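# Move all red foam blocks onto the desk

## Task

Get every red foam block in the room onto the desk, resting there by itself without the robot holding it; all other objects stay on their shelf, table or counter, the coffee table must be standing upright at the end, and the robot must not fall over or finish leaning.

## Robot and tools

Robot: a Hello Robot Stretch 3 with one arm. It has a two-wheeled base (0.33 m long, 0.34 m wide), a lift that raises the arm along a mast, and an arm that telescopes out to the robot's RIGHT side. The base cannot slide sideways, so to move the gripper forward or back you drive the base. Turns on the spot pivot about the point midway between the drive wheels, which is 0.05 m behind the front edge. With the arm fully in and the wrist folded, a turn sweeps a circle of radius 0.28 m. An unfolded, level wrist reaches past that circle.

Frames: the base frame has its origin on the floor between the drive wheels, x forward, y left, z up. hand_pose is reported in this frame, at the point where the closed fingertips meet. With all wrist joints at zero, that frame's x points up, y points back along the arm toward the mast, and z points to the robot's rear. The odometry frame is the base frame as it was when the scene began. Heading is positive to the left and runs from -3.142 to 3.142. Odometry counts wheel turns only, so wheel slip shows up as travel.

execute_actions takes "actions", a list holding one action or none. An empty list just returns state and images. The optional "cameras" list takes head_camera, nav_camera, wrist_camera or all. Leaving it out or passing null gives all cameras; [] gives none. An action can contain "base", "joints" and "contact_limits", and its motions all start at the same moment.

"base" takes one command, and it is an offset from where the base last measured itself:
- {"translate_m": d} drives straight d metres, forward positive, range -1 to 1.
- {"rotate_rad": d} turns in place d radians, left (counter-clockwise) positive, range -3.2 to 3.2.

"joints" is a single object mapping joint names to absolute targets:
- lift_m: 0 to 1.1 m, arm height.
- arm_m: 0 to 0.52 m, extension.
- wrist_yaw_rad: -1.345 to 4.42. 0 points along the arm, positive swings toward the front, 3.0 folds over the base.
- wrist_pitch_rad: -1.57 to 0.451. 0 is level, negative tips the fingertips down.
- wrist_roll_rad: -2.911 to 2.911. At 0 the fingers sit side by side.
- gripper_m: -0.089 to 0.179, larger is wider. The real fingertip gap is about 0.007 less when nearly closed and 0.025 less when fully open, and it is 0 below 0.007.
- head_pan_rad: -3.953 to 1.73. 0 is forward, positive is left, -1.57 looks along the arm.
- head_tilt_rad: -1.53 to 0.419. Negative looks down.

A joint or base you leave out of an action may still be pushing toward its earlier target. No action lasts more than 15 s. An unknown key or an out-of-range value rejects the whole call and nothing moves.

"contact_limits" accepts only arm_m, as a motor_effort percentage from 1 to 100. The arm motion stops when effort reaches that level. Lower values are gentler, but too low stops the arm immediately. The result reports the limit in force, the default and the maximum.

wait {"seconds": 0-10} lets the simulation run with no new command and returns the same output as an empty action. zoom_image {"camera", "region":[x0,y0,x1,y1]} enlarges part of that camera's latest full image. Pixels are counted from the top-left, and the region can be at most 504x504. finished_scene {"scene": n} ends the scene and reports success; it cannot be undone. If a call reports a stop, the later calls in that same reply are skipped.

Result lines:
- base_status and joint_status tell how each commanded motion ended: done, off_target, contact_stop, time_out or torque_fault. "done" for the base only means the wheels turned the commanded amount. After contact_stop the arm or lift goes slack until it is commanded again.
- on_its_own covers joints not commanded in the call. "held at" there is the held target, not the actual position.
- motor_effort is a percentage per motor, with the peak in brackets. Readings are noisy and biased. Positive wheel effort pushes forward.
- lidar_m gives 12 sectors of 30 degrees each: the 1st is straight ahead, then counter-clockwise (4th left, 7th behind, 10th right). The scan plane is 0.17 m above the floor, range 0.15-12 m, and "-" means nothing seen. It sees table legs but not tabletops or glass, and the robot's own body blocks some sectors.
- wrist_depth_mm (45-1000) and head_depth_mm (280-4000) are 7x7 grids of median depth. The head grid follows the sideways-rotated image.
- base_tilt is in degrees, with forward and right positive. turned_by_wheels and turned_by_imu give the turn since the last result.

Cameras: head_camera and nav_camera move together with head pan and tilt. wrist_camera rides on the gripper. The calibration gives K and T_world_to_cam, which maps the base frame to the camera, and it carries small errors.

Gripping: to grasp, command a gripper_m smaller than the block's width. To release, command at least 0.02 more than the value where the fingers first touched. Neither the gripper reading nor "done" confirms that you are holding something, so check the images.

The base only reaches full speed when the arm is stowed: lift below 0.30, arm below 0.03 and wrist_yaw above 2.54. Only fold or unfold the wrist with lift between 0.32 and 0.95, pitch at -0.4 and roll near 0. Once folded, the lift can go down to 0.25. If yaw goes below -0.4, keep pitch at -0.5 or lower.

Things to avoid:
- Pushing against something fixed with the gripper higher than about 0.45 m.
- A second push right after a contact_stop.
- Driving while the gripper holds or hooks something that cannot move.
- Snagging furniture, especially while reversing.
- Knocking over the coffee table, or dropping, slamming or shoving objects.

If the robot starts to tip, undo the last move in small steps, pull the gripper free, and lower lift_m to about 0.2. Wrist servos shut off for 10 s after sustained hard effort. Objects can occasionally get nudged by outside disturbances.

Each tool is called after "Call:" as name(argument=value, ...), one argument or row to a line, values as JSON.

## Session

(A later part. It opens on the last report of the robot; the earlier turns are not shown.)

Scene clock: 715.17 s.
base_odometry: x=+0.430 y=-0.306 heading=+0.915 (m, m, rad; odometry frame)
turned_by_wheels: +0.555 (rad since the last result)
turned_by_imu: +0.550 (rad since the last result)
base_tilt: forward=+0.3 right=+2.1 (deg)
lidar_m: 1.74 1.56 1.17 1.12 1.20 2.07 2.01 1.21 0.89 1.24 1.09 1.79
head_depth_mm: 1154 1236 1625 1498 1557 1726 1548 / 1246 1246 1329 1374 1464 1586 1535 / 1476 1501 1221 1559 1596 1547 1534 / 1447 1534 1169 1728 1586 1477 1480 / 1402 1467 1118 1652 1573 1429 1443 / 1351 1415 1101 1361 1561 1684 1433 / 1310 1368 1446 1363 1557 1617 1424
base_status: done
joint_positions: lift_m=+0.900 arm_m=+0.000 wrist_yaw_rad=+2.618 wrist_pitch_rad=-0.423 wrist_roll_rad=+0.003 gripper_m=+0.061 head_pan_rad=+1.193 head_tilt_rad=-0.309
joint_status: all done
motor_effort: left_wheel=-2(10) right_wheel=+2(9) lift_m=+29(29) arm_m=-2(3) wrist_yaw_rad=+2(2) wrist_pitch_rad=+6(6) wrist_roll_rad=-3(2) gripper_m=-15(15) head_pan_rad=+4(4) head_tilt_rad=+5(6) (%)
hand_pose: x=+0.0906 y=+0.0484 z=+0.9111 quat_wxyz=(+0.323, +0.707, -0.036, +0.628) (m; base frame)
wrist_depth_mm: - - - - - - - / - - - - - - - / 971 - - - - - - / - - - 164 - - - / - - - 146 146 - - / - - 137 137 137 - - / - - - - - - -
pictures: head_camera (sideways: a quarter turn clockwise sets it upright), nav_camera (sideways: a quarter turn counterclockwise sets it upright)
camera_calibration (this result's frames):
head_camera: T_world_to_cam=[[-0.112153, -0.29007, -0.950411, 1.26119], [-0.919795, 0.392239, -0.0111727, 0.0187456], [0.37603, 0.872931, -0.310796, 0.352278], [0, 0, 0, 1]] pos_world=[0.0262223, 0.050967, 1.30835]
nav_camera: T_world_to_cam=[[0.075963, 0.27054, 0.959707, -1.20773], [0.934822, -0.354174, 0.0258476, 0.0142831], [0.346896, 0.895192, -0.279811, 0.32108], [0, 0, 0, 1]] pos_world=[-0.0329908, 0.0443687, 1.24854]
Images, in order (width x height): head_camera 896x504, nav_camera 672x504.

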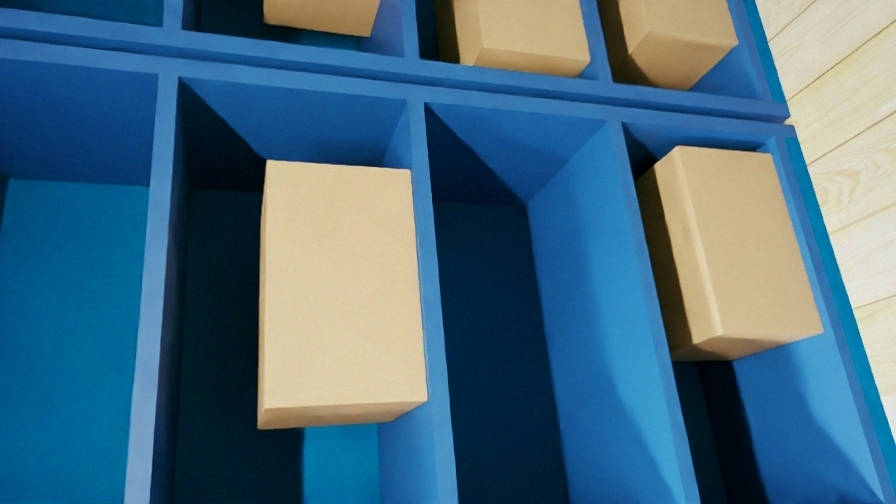

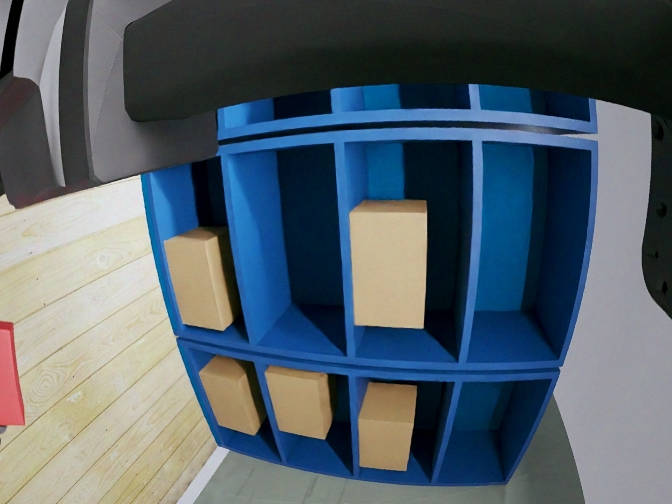

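Call:
execute_actions(
  actions=[
    {"joints": {"wrist_yaw_rad": 0.0, "head_pan_rad": -1.57, "head_tilt_rad": -0.8, "lift_m": 0.93}},
  ],
  cameras=["head_camera", "wrist_camera", "nav_camera"],
)

Scene clock: 724.10 s.
base_odometry: x=+0.430 y=-0.306 heading=+0.915 (m, m, rad; odometry frame)
turned_by_wheels: +0.000 (rad since the last result)
turned_by_imu: +0.000 (rad since the last result)
base_tilt: forward=+0.4 right=+2.1 (deg)
lidar_m: 1.74 1.56 1.18 1.12 1.19 2.07 2.01 1.22 0.89 1.24 1.09 1.79
head_depth_mm: 1067 1186 1010 861 - - 1119 / 1072 1198 1003 830 - - 1126 / 1074 1199 1001 849 - - 1120 / 1076 1199 989 465 - - 1133 / 1082 1186 979 800 1421 1310 1149 / 1088 1195 976 788 1415 1303 1146 / 1091 1199 967 786 1414 1298 1140
base_status: not commanded
joint_positions: lift_m=+0.930 arm_m=+0.000 wrist_yaw_rad=+0.003 wrist_pitch_rad=-0.423 wrist_roll_rad=+0.003 gripper_m=+0.061 head_pan_rad=-1.563 head_tilt_rad=-0.790
joint_status: all done
motor_effort: left_wheel=-2(2) right_wheel=+3(2) lift_m=+29(30) arm_m=-2(2) wrist_yaw_rad=-3(2) wrist_pitch_rad=+6(6) wrist_roll_rad=-3(3) gripper_m=-15(16) head_pan_rad=-4(46) head_tilt_rad=-6(42) (%)
hand_pose: x=-0.0208 y=-0.3690 z=+0.9411 quat_wxyz=(+0.691, +0.149, -0.692, -0.148) (m; base frame)
wrist_depth_mm: 935 917 900 886 848 837 810 / - - 949 940 921 891 897 / 911 894 899 897 876 858 950 / 674 654 645 165 594 624 593 / 518 515 494 146 147 502 491 / 426 422 138 137 136 427 414 / 361 357 359 352 356 344 350
pictures: head_camera (sideways: a quarter turn clockwise sets it upright), nav_camera (sideways: a quarter turn counterclockwise sets it upright), wrist_camera
camera_calibration (this result's frames):
head_camera: T_world_to_cam=[[-0.00843952, 0.715257, -0.698811, 0.932478], [0.999721, -0.00938983, -0.0216844, 0.0207112], [-0.0220716, -0.698799, -0.714978, 0.88058], [0, 0, 0, 1]] pos_world=[0.00660008, -0.0514191, 1.28167]
nav_camera: T_world_to_cam=[[0.0346887, -0.691419, 0.721621, -0.89698], [-0.999308, -0.0336796, 0.0157672, 0.0392181], [0.0134021, -0.721669, -0.692109, 0.859571], [0, 0, 0, 1]] pos_world=[0.0587859, 0.00145807, 1.24158]
wrist_camera: T_world_to_cam=[[-0.999327, -0.0320447, -0.0178536, -0.0067218], [-0.00215068, 0.537048, -0.843549, 1.0266], [0.0366195, -0.842943, -0.536756, 0.359469], [0, 0, 0, 1]] pos_world=[-0.017673, -0.248538, 1.05881]
Images, in order (width x height): head_camera 896x504, nav_camera 672x504, wrist_camera 644x364.

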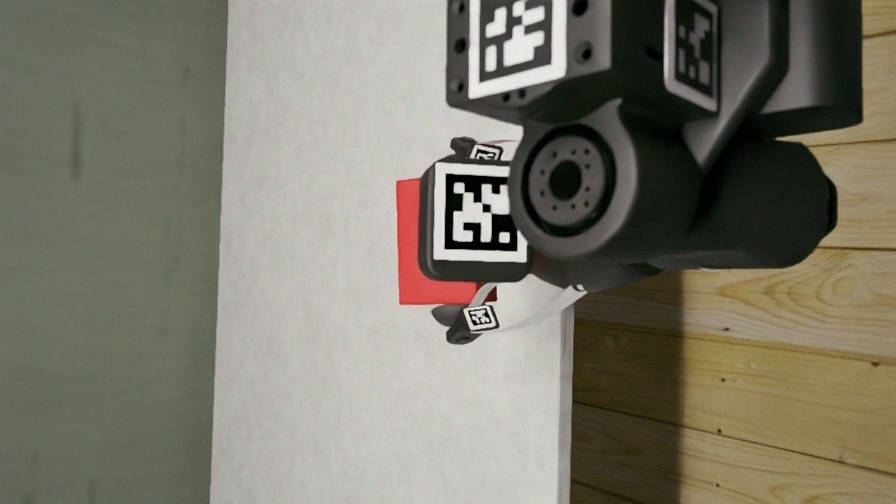

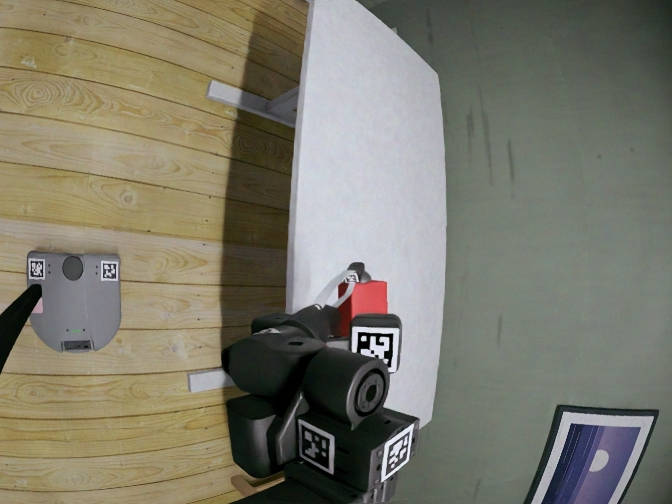

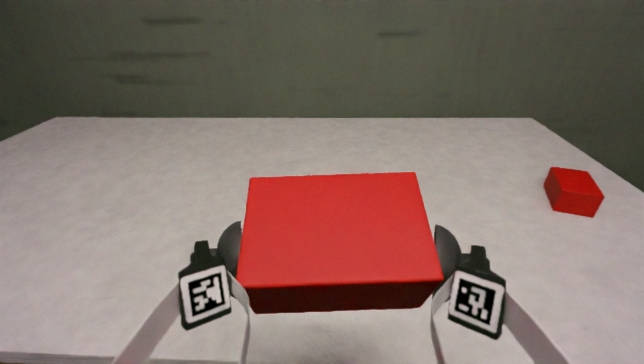

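Call:
execute_actions(
  actions=[
    {"joints": {"arm_m": 0.35, "wrist_pitch_rad": -0.81}},
  ],
  cameras=["wrist_camera"],
)

Call:
execute_actions(
  actions=[
    {"joints": {"lift_m": 0.828}},
  ],
  cameras=["wrist_camera", "head_camera"],
)

Scene clock: 736.00 s.
base_odometry: x=+0.430 y=-0.306 heading=+0.915 (m, m, rad; odometry frame)
turned_by_wheels: +0.000 (rad since the last result)
turned_by_imu: +0.001 (rad since the last result)
base_tilt: forward=+0.3 right=+2.0 (deg)
lidar_m: 1.74 1.56 1.17 1.12 1.19 2.06 2.01 1.22 0.89 1.24 1.09 1.80
head_depth_mm: 1064 1170 - 789 728 1302 1164 / 1057 - 999 806 725 1326 1161 / 1057 - 963 799 722 1324 1155 / 1074 1185 895 797 1428 1308 1155 / 1081 1189 983 789 1421 1312 1149 / 1085 1192 973 788 1416 1303 1144 / 1093 1200 969 784 1412 1296 1142
base_status: not commanded
joint_positions: lift_m=+0.930 arm_m=+0.350 wrist_yaw_rad=+0.001 wrist_pitch_rad=-0.821 wrist_roll_rad=+0.003 gripper_m=+0.061 head_pan_rad=-1.563 head_tilt_rad=-0.790
joint_status: all done
motor_effort: left_wheel=-2(2) right_wheel=+2(2) lift_m=+29(29) arm_m=+1(1) wrist_yaw_rad=-1(1) wrist_pitch_rad=+3(7) wrist_roll_rad=-3(3) gripper_m=-16(15) head_pan_rad=-5(5) head_tilt_rad=-6(6) (%)
hand_pose: x=-0.0214 y=-0.6516 z=+0.8643 quat_wxyz=(+0.648, +0.282, -0.649, -0.283) (m; base frame)
wrist_depth_mm: 586 590 569 569 561 546 546 / 497 493 480 485 476 472 462 / 433 427 417 417 404 402 407 / 374 377 370 164 354 359 358 / 335 332 325 146 147 322 318 / 302 302 137 136 136 297 291 / 273 273 272 268 267 264 265
pictures: wrist_camera
camera_calibration (this result's frames):
wrist_camera: T_world_to_cam=[[-0.9994, -0.0209063, -0.0276324, -0.001965], [-0.00145878, 0.82215, -0.569268, 1.06231], [0.0346193, -0.568886, -0.821687, 0.504814], [0, 0, 0, 1]] pos_world=[-0.0178905, -0.586239, 1.01949]
Images, in order (width x height): wrist_camera 644x364.

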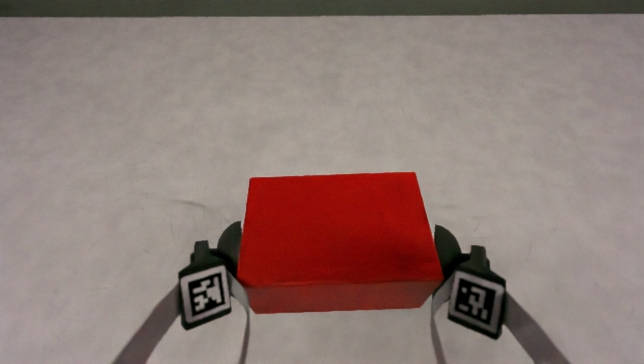

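Scene clock: 737.77 s.
base_odometry: x=+0.430 y=-0.306 heading=+0.915 (m, m, rad; odometry frame)
turned_by_wheels: +0.000 (rad since the last result)
turned_by_imu: +0.000 (rad since the last result)
base_tilt: forward=+0.3 right=+2.1 (deg)
lidar_m: 1.74 1.56 1.17 1.12 1.19 2.06 2.01 1.21 0.89 1.24 1.09 1.79
head_depth_mm: 1065 1197 1012 846 - - - / 1071 1200 - - 723 1325 1162 / 1078 1200 - 800 721 1315 1152 / 1079 1196 - 777 1425 1313 1158 / 1084 1192 981 793 1418 1304 1149 / 1086 1190 974 788 1414 1304 1148 / 1093 1193 972 783 1411 1298 1144
base_status: not commanded
joint_positions: lift_m=+0.828 arm_m=+0.350 wrist_yaw_rad=+0.001 wrist_pitch_rad=-0.821 wrist_roll_rad=+0.003 gripper_m=+0.061 head_pan_rad=-1.563 head_tilt_rad=-0.790
joint_status: all done
motor_effort: left_wheel=-2(2) right_wheel=+2(2) lift_m=+15(26) arm_m=+1(1) wrist_yaw_rad=-2(1) wrist_pitch_rad=+3(3) wrist_roll_rad=-3(3) gripper_m=-16(15) head_pan_rad=-4(4) head_tilt_rad=-6(6) (%)
hand_pose: x=-0.0214 y=-0.6516 z=+0.7631 quat_wxyz=(+0.648, +0.282, -0.649, -0.283) (m; base frame)
wrist_depth_mm: 396 391 379 376 375 364 359 / 332 326 321 320 313 308 308 / 287 282 277 276 274 269 267 / 252 250 246 163 234 237 237 / 223 221 217 146 147 214 212 / 201 200 137 137 136 196 193 / 183 182 181 178 179 174 175
pictures: head_camera (sideways: a quarter turn clockwise sets it upright), wrist_camera
camera_calibration (this result's frames):
head_camera: T_world_to_cam=[[-0.00815567, 0.715416, -0.698651, 0.932268], [0.999717, -0.00978339, -0.0216883, 0.0207163], [-0.0223513, -0.69863, -0.715134, 0.880784], [0, 0, 0, 1]] pos_world=[0.00657955, -0.0514148, 1.28166]
wrist_camera: T_world_to_cam=[[-0.9994, -0.0209024, -0.0276351, -0.00475589], [-0.00145883, 0.82223, -0.569154, 1.00465], [0.0346191, -0.568772, -0.821766, 0.421821], [0, 0, 0, 1]] pos_world=[-0.0178905, -0.586233, 0.918308]
Images, in order (width x height): head_camera 896x504, wrist_camera 644x364.

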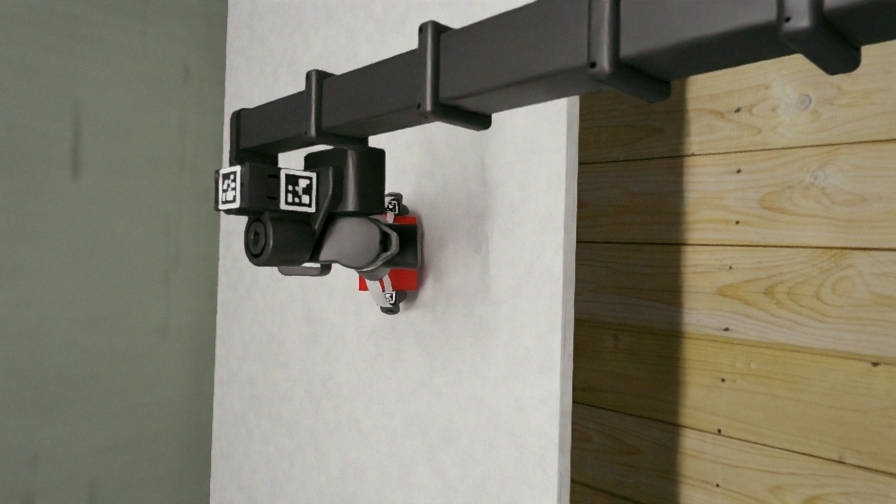

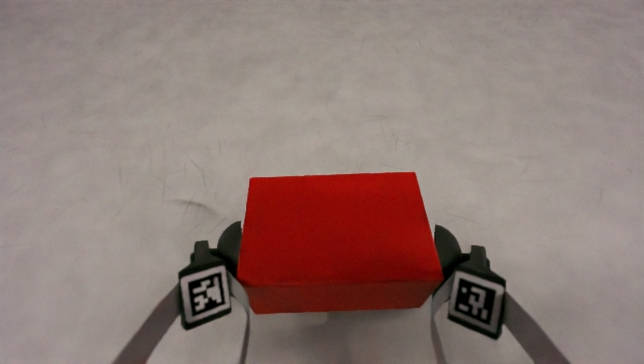

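Call:
execute_actions(
  actions=[
    {"joints": {"lift_m": 0.813}},
  ],
  cameras=["wrist_camera"],
)

Scene clock: 746.03 s.
base_odometry: x=+0.430 y=-0.306 heading=+0.915 (m, m, rad; odometry frame)
turned_by_wheels: +0.000 (rad since the last result)
turned_by_imu: +0.000 (rad since the last result)
base_tilt: forward=+0.3 right=+2.1 (deg)
lidar_m: 1.74 1.56 1.17 1.12 1.19 2.06 2.01 1.22 0.89 1.24 1.09 1.79
head_depth_mm: 1067 1192 1015 833 - - - / 1070 1195 1061 - 1079 1298 1157 / 1072 1205 - 781 721 1315 1152 / 1074 1197 987 773 1426 1320 1157 / 1086 1195 983 790 1419 1314 1147 / 1088 1189 973 789 1417 1303 1143 / 1088 1190 969 783 1415 1299 1143
base_status: not commanded
joint_positions: lift_m=+0.813 arm_m=+0.350 wrist_yaw_rad=+0.001 wrist_pitch_rad=-0.821 wrist_roll_rad=+0.003 gripper_m=+0.061 head_pan_rad=-1.563 head_tilt_rad=-0.790
joint_status: all done
motor_effort: left_wheel=-2(2) right_wheel=+2(2) lift_m=+15(14) arm_m=+1(2) wrist_yaw_rad=-2(2) wrist_pitch_rad=+3(3) wrist_roll_rad=-2(3) gripper_m=-16(16) head_pan_rad=-4(5) head_tilt_rad=-6(8) (%)
hand_pose: x=-0.0214 y=-0.6516 z=+0.7481 quat_wxyz=(+0.648, +0.282, -0.649, -0.283) (m; base frame)
wrist_depth_mm: 366 357 353 348 344 337 335 / 308 300 300 294 291 290 283 / 263 261 259 256 254 248 246 / 230 229 228 164 217 220 218 / 206 205 199 146 147 198 196 / 186 185 137 137 136 181 177 / 170 168 168 165 165 160 162
pictures: wrist_camera
camera_calibration (this result's frames):
wrist_camera: T_world_to_cam=[[-0.9994, -0.0209006, -0.0276363, -0.00516846], [-0.00145864, 0.822262, -0.569108, 0.996084], [0.034619, -0.568726, -0.821798, 0.409547], [0, 0, 0, 1]] pos_world=[-0.0178905, -0.58623, 0.903301]
Images, in order (width x height): wrist_camera 644x364.

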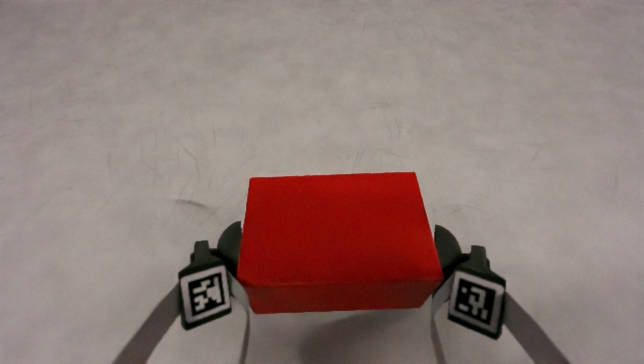

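Within a few millimetres of the desk. Releasing.

Call:
execute_actions(
  actions=[
    {"joints": {"gripper_m": 0.15}},
  ],
  cameras=[],
)

Call:
execute_actions(
  actions=[
    {"joints": {"lift_m": 0.92}},
  ],
  cameras=[],
)

Call:
execute_actions(
  actions=[
    {"joints": {"arm_m": 0.0, "head_pan_rad": -1.2, "head_tilt_rad": -0.7}},
  ],
  cameras=["all"],
)

Scene clock: 752.13 s.
base_odometry: x=+0.430 y=-0.306 heading=+0.915 (m, m, rad; odometry frame)
turned_by_wheels: +0.000 (rad since the last result)
turned_by_imu: +0.000 (rad since the last result)
base_tilt: forward=+0.4 right=+2.1 (deg)
lidar_m: 1.74 1.56 1.17 1.12 1.20 2.07 2.01 1.22 0.89 1.24 1.09 1.79
head_depth_mm: 1069 1196 1009 834 - - - / 1076 1197 1064 - 1078 1303 1160 / 1072 1200 - 781 720 1316 1154 / 1075 1194 987 775 1434 1316 1157 / 1081 1193 983 791 1422 1309 1149 / 1085 1191 978 789 1415 1303 1143 / 1090 1200 967 783 1409 1297 1141
base_status: not commanded
joint_positions: lift_m=+0.813 arm_m=+0.350 wrist_yaw_rad=+0.001 wrist_pitch_rad=-0.821 wrist_roll_rad=+0.003 gripper_m=+0.150 head_pan_rad=-1.563 head_tilt_rad=-0.790
joint_status: all done
motor_effort: left_wheel=-2(2) right_wheel=+2(2) lift_m=+15(15) arm_m=+2(1) wrist_yaw_rad=+0(0) wrist_pitch_rad=+3(3) wrist_roll_rad=-3(3) gripper_m=+1(97) head_pan_rad=-4(4) head_tilt_rad=-7(6) (%)
hand_pose: x=-0.0214 y=-0.6516 z=+0.7481 quat_wxyz=(+0.648, +0.282, -0.649, -0.283) (m; base frame)
wrist_depth_mm: 366 364 354 348 347 337 334 / 306 303 296 295 290 287 285 / 264 260 257 253 252 249 245 / 231 229 226 169 223 219 219 / 207 207 199 152 154 200 196 / 186 188 176 142 152 180 178 / 173 166 167 165 165 161 163
pictures: none
No camera images: the call's "cameras" was empty. Leave "cameras" out to get every camera's image.

Scene clock: 753.93 s.
base_odometry: x=+0.430 y=-0.306 heading=+0.915 (m, m, rad; odometry frame)
turned_by_wheels: +0.000 (rad since the last result)
turned_by_imu: +0.000 (rad since the last result)
base_tilt: forward=+0.3 right=+2.1 (deg)
lidar_m: 1.74 1.56 1.18 1.12 1.19 2.06 2.01 1.21 0.89 1.24 1.09 1.78
head_depth_mm: 1069 1173 - 786 1362 1303 1166 / 1074 - 1004 806 725 1324 1161 / 1051 - 934 799 721 1326 1161 / 1079 1190 925 796 1434 1319 1157 / 1081 1190 967 792 1423 1311 1153 / 1085 1190 973 789 1417 1309 1145 / 1090 1193 968 785 1410 1298 1144
base_status: not commanded
joint_positions: lift_m=+0.920 arm_m=+0.350 wrist_yaw_rad=+0.001 wrist_pitch_rad=-0.821 wrist_roll_rad=+0.003 gripper_m=+0.150 head_pan_rad=-1.563 head_tilt_rad=-0.790
joint_status: all done
motor_effort: left_wheel=-2(2) right_wheel=+2(2) lift_m=+29(29) arm_m=+1(2) wrist_yaw_rad=-1(1) wrist_pitch_rad=+3(3) wrist_roll_rad=-3(2) gripper_m=+0(1) head_pan_rad=-5(3) head_tilt_rad=-8(7) (%)
hand_pose: x=-0.0214 y=-0.6516 z=+0.8543 quat_wxyz=(+0.648, +0.282, -0.649, -0.283) (m; base frame)
wrist_depth_mm: 575 569 558 548 527 528 524 / 481 469 465 462 461 454 444 / 414 410 411 398 395 392 388 / 364 361 358 350 350 352 344 / 323 325 320 315 313 315 309 / 295 298 287 242 278 282 279 / 268 260 263 236 256 255 255
pictures: none
No camera images: the call's "cameras" was empty. Leave "cameras" out to get every camera's image.

Scene clock: 757.70 s.
base_odometry: x=+0.430 y=-0.306 heading=+0.915 (m, m, rad; odometry frame)
turned_by_wheels: +0.000 (rad since the last result)
turned_by_imu: +0.000 (rad since the last result)
base_tilt: forward=+0.4 right=+2.0 (deg)
lidar_m: 1.74 1.56 1.17 1.12 1.20 2.06 2.01 1.21 0.89 1.24 1.09 1.79
head_depth_mm: 1023 1132 1174 898 746 - - / 1058 1175 1162 888 740 1389 - / 1098 1226 1152 888 720 1347 1189 / 1139 1281 1148 880 736 1379 1190 / 1189 1337 1136 873 752 1366 1186 / 1240 1382 1127 868 1499 1363 1183 / 1296 1441 1120 865 1494 1366 1174
base_status: not commanded
joint_positions: lift_m=+0.920 arm_m=+0.000 wrist_yaw_rad=+0.001 wrist_pitch_rad=-0.821 wrist_roll_rad=+0.003 gripper_m=+0.150 head_pan_rad=-1.207 head_tilt_rad=-0.705
joint_status: all done
motor_effort: left_wheel=-2(2) right_wheel=+2(2) lift_m=+29(29) arm_m=-2(3) wrist_yaw_rad=-1(1) wrist_pitch_rad=+3(3) wrist_roll_rad=-3(2) gripper_m=+0(1) head_pan_rad=+4(29) head_tilt_rad=+2(17) (%)
hand_pose: x=-0.0214 y=-0.3021 z=+0.8543 quat_wxyz=(+0.648, +0.282, -0.649, -0.283) (m; base frame)
wrist_depth_mm: 568 570 546 553 546 536 479 / 485 481 469 449 469 449 448 / 415 413 409 401 395 395 390 / 374 373 372 361 354 348 343 / - - - - - - - / - - - - 980 932 952 / 939 909 918 883 890 887 890
pictures: head_camera (sideways: a quarter turn clockwise sets it upright), nav_camera (sideways: a quarter turn counterclockwise sets it upright), wrist_camera
camera_calibration (this result's frames):
head_camera: T_world_to_cam=[[-0.235028, 0.609376, -0.757247, 1.01002], [0.940962, 0.337913, -0.0201212, 0.0190368], [0.243622, -0.71727, -0.652819, 0.798111], [0, 0, 0, 1]] pos_world=[0.0250326, -0.0494532, 1.28624]
nav_camera: T_world_to_cam=[[0.250663, -0.576148, 0.77796, -0.971727], [-0.925443, -0.378464, 0.0178974, 0.0359924], [0.284118, -0.724444, -0.628059, 0.774608], [0, 0, 0, 1]] pos_world=[0.0568052, 0.0149228, 1.24182]
wrist_camera: T_world_to_cam=[[-0.9994, -0.0209002, -0.0276353, 0.00506897], [-0.00145884, 0.822262, -0.569108, 0.769175], [0.0346179, -0.568726, -0.821798, 0.695552], [0, 0, 0, 1]] pos_world=[-0.0178906, -0.236778, 1.00949]
Images, in order (width x height): head_camera 896x504, nav_camera 672x504, wrist_camera 644x364.

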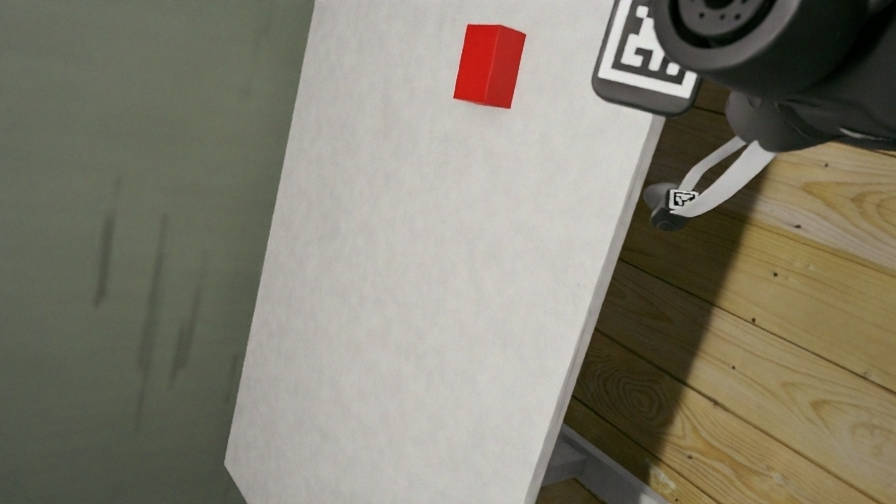

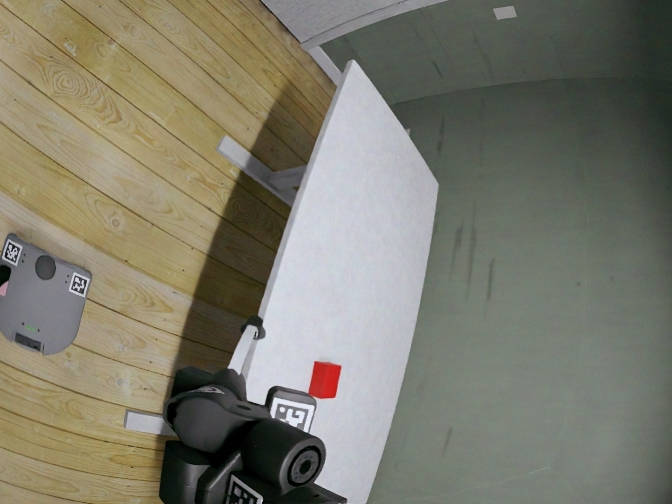

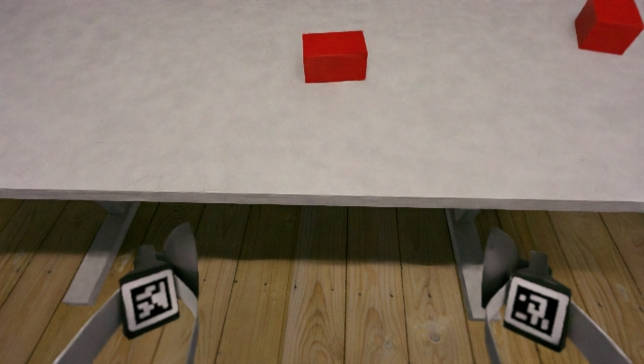

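Call:
execute_actions(
  actions=[
    {"joints": {"head_pan_rad": -2.5, "head_tilt_rad": -0.55}},
  ],
  cameras=["head_camera", "nav_camera"],
)

Scene clock: 775.77 s.
base_odometry: x=+0.430 y=-0.306 heading=+0.915 (m, m, rad; odometry frame)
turned_by_wheels: +0.000 (rad since the last result)
turned_by_imu: +0.000 (rad since the last result)
base_tilt: forward=+0.3 right=+2.0 (deg)
lidar_m: 1.74 1.56 1.17 1.12 1.19 2.06 2.01 1.21 0.89 1.24 1.09 1.79
head_depth_mm: 1813 1932 2093 2222 1912 1534 1315 / 1926 2060 2186 2116 1893 1525 1349 / 1950 2164 2268 1705 1831 1524 - / 1720 1904 2089 1699 1729 1558 - / 1527 1679 1844 1804 884 - - / 1380 1494 1630 1709 852 - - / 1253 1351 1460 1067 846 - -
base_status: not commanded
joint_positions: lift_m=+0.920 arm_m=+0.000 wrist_yaw_rad=+0.001 wrist_pitch_rad=-0.821 wrist_roll_rad=+0.003 gripper_m=+0.150 head_pan_rad=-2.493 head_tilt_rad=-0.557
joint_status: all done
motor_effort: left_wheel=-2(2) right_wheel=+2(2) lift_m=+29(29) arm_m=-3(3) wrist_yaw_rad=-1(2) wrist_pitch_rad=+3(3) wrist_roll_rad=-3(2) gripper_m=+1(1) head_pan_rad=-4(46) head_tilt_rad=+3(24) (%)
hand_pose: x=-0.0214 y=-0.3021 z=+0.8543 quat_wxyz=(+0.648, +0.282, -0.649, -0.283) (m; base frame)
wrist_depth_mm: 570 575 550 547 546 540 482 / 481 479 473 455 459 458 446 / 414 414 413 404 402 394 394 / 373 372 370 360 351 347 345 / - - - - - - - / - - - - 965 929 983 / 908 894 894 898 899 874 896
pictures: head_camera (sideways: a quarter turn clockwise sets it upright), nav_camera (sideways: a quarter turn counterclockwise sets it upright)
camera_calibration (this result's frames):
head_camera: T_world_to_cam=[[0.424338, 0.325184, -0.845099, 1.12052], [0.586526, -0.80975, -0.0170778, 0.0172403], [-0.689873, -0.488426, -0.534337, 0.649669], [0, 0, 0, 1]] pos_world=[-0.0374045, -0.0331013, 1.29439]
nav_camera: T_world_to_cam=[[-0.385848, -0.329178, 0.861837, -1.0772], [-0.620966, 0.783549, 0.0212664, 0.0297452], [-0.682292, -0.526966, -0.506739, 0.622667], [0, 0, 0, 1]] pos_world=[0.0276751, -0.0497733, 1.24327]
Images, in order (width x height): head_camera 896x504, nav_camera 672x504.

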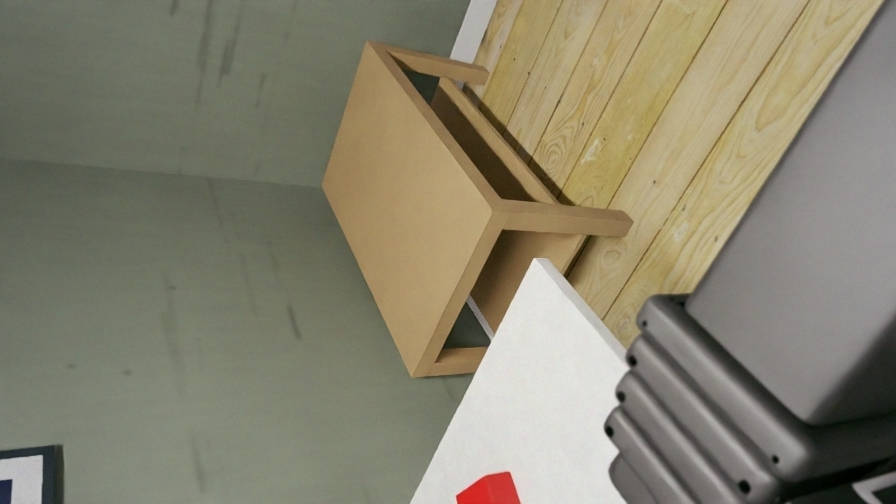

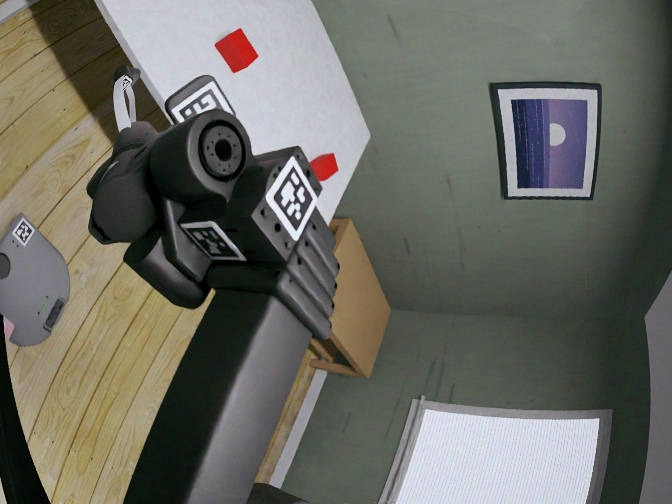

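Call:
finished_scene(
  scene=1,
)

The scene is finished: the task was done.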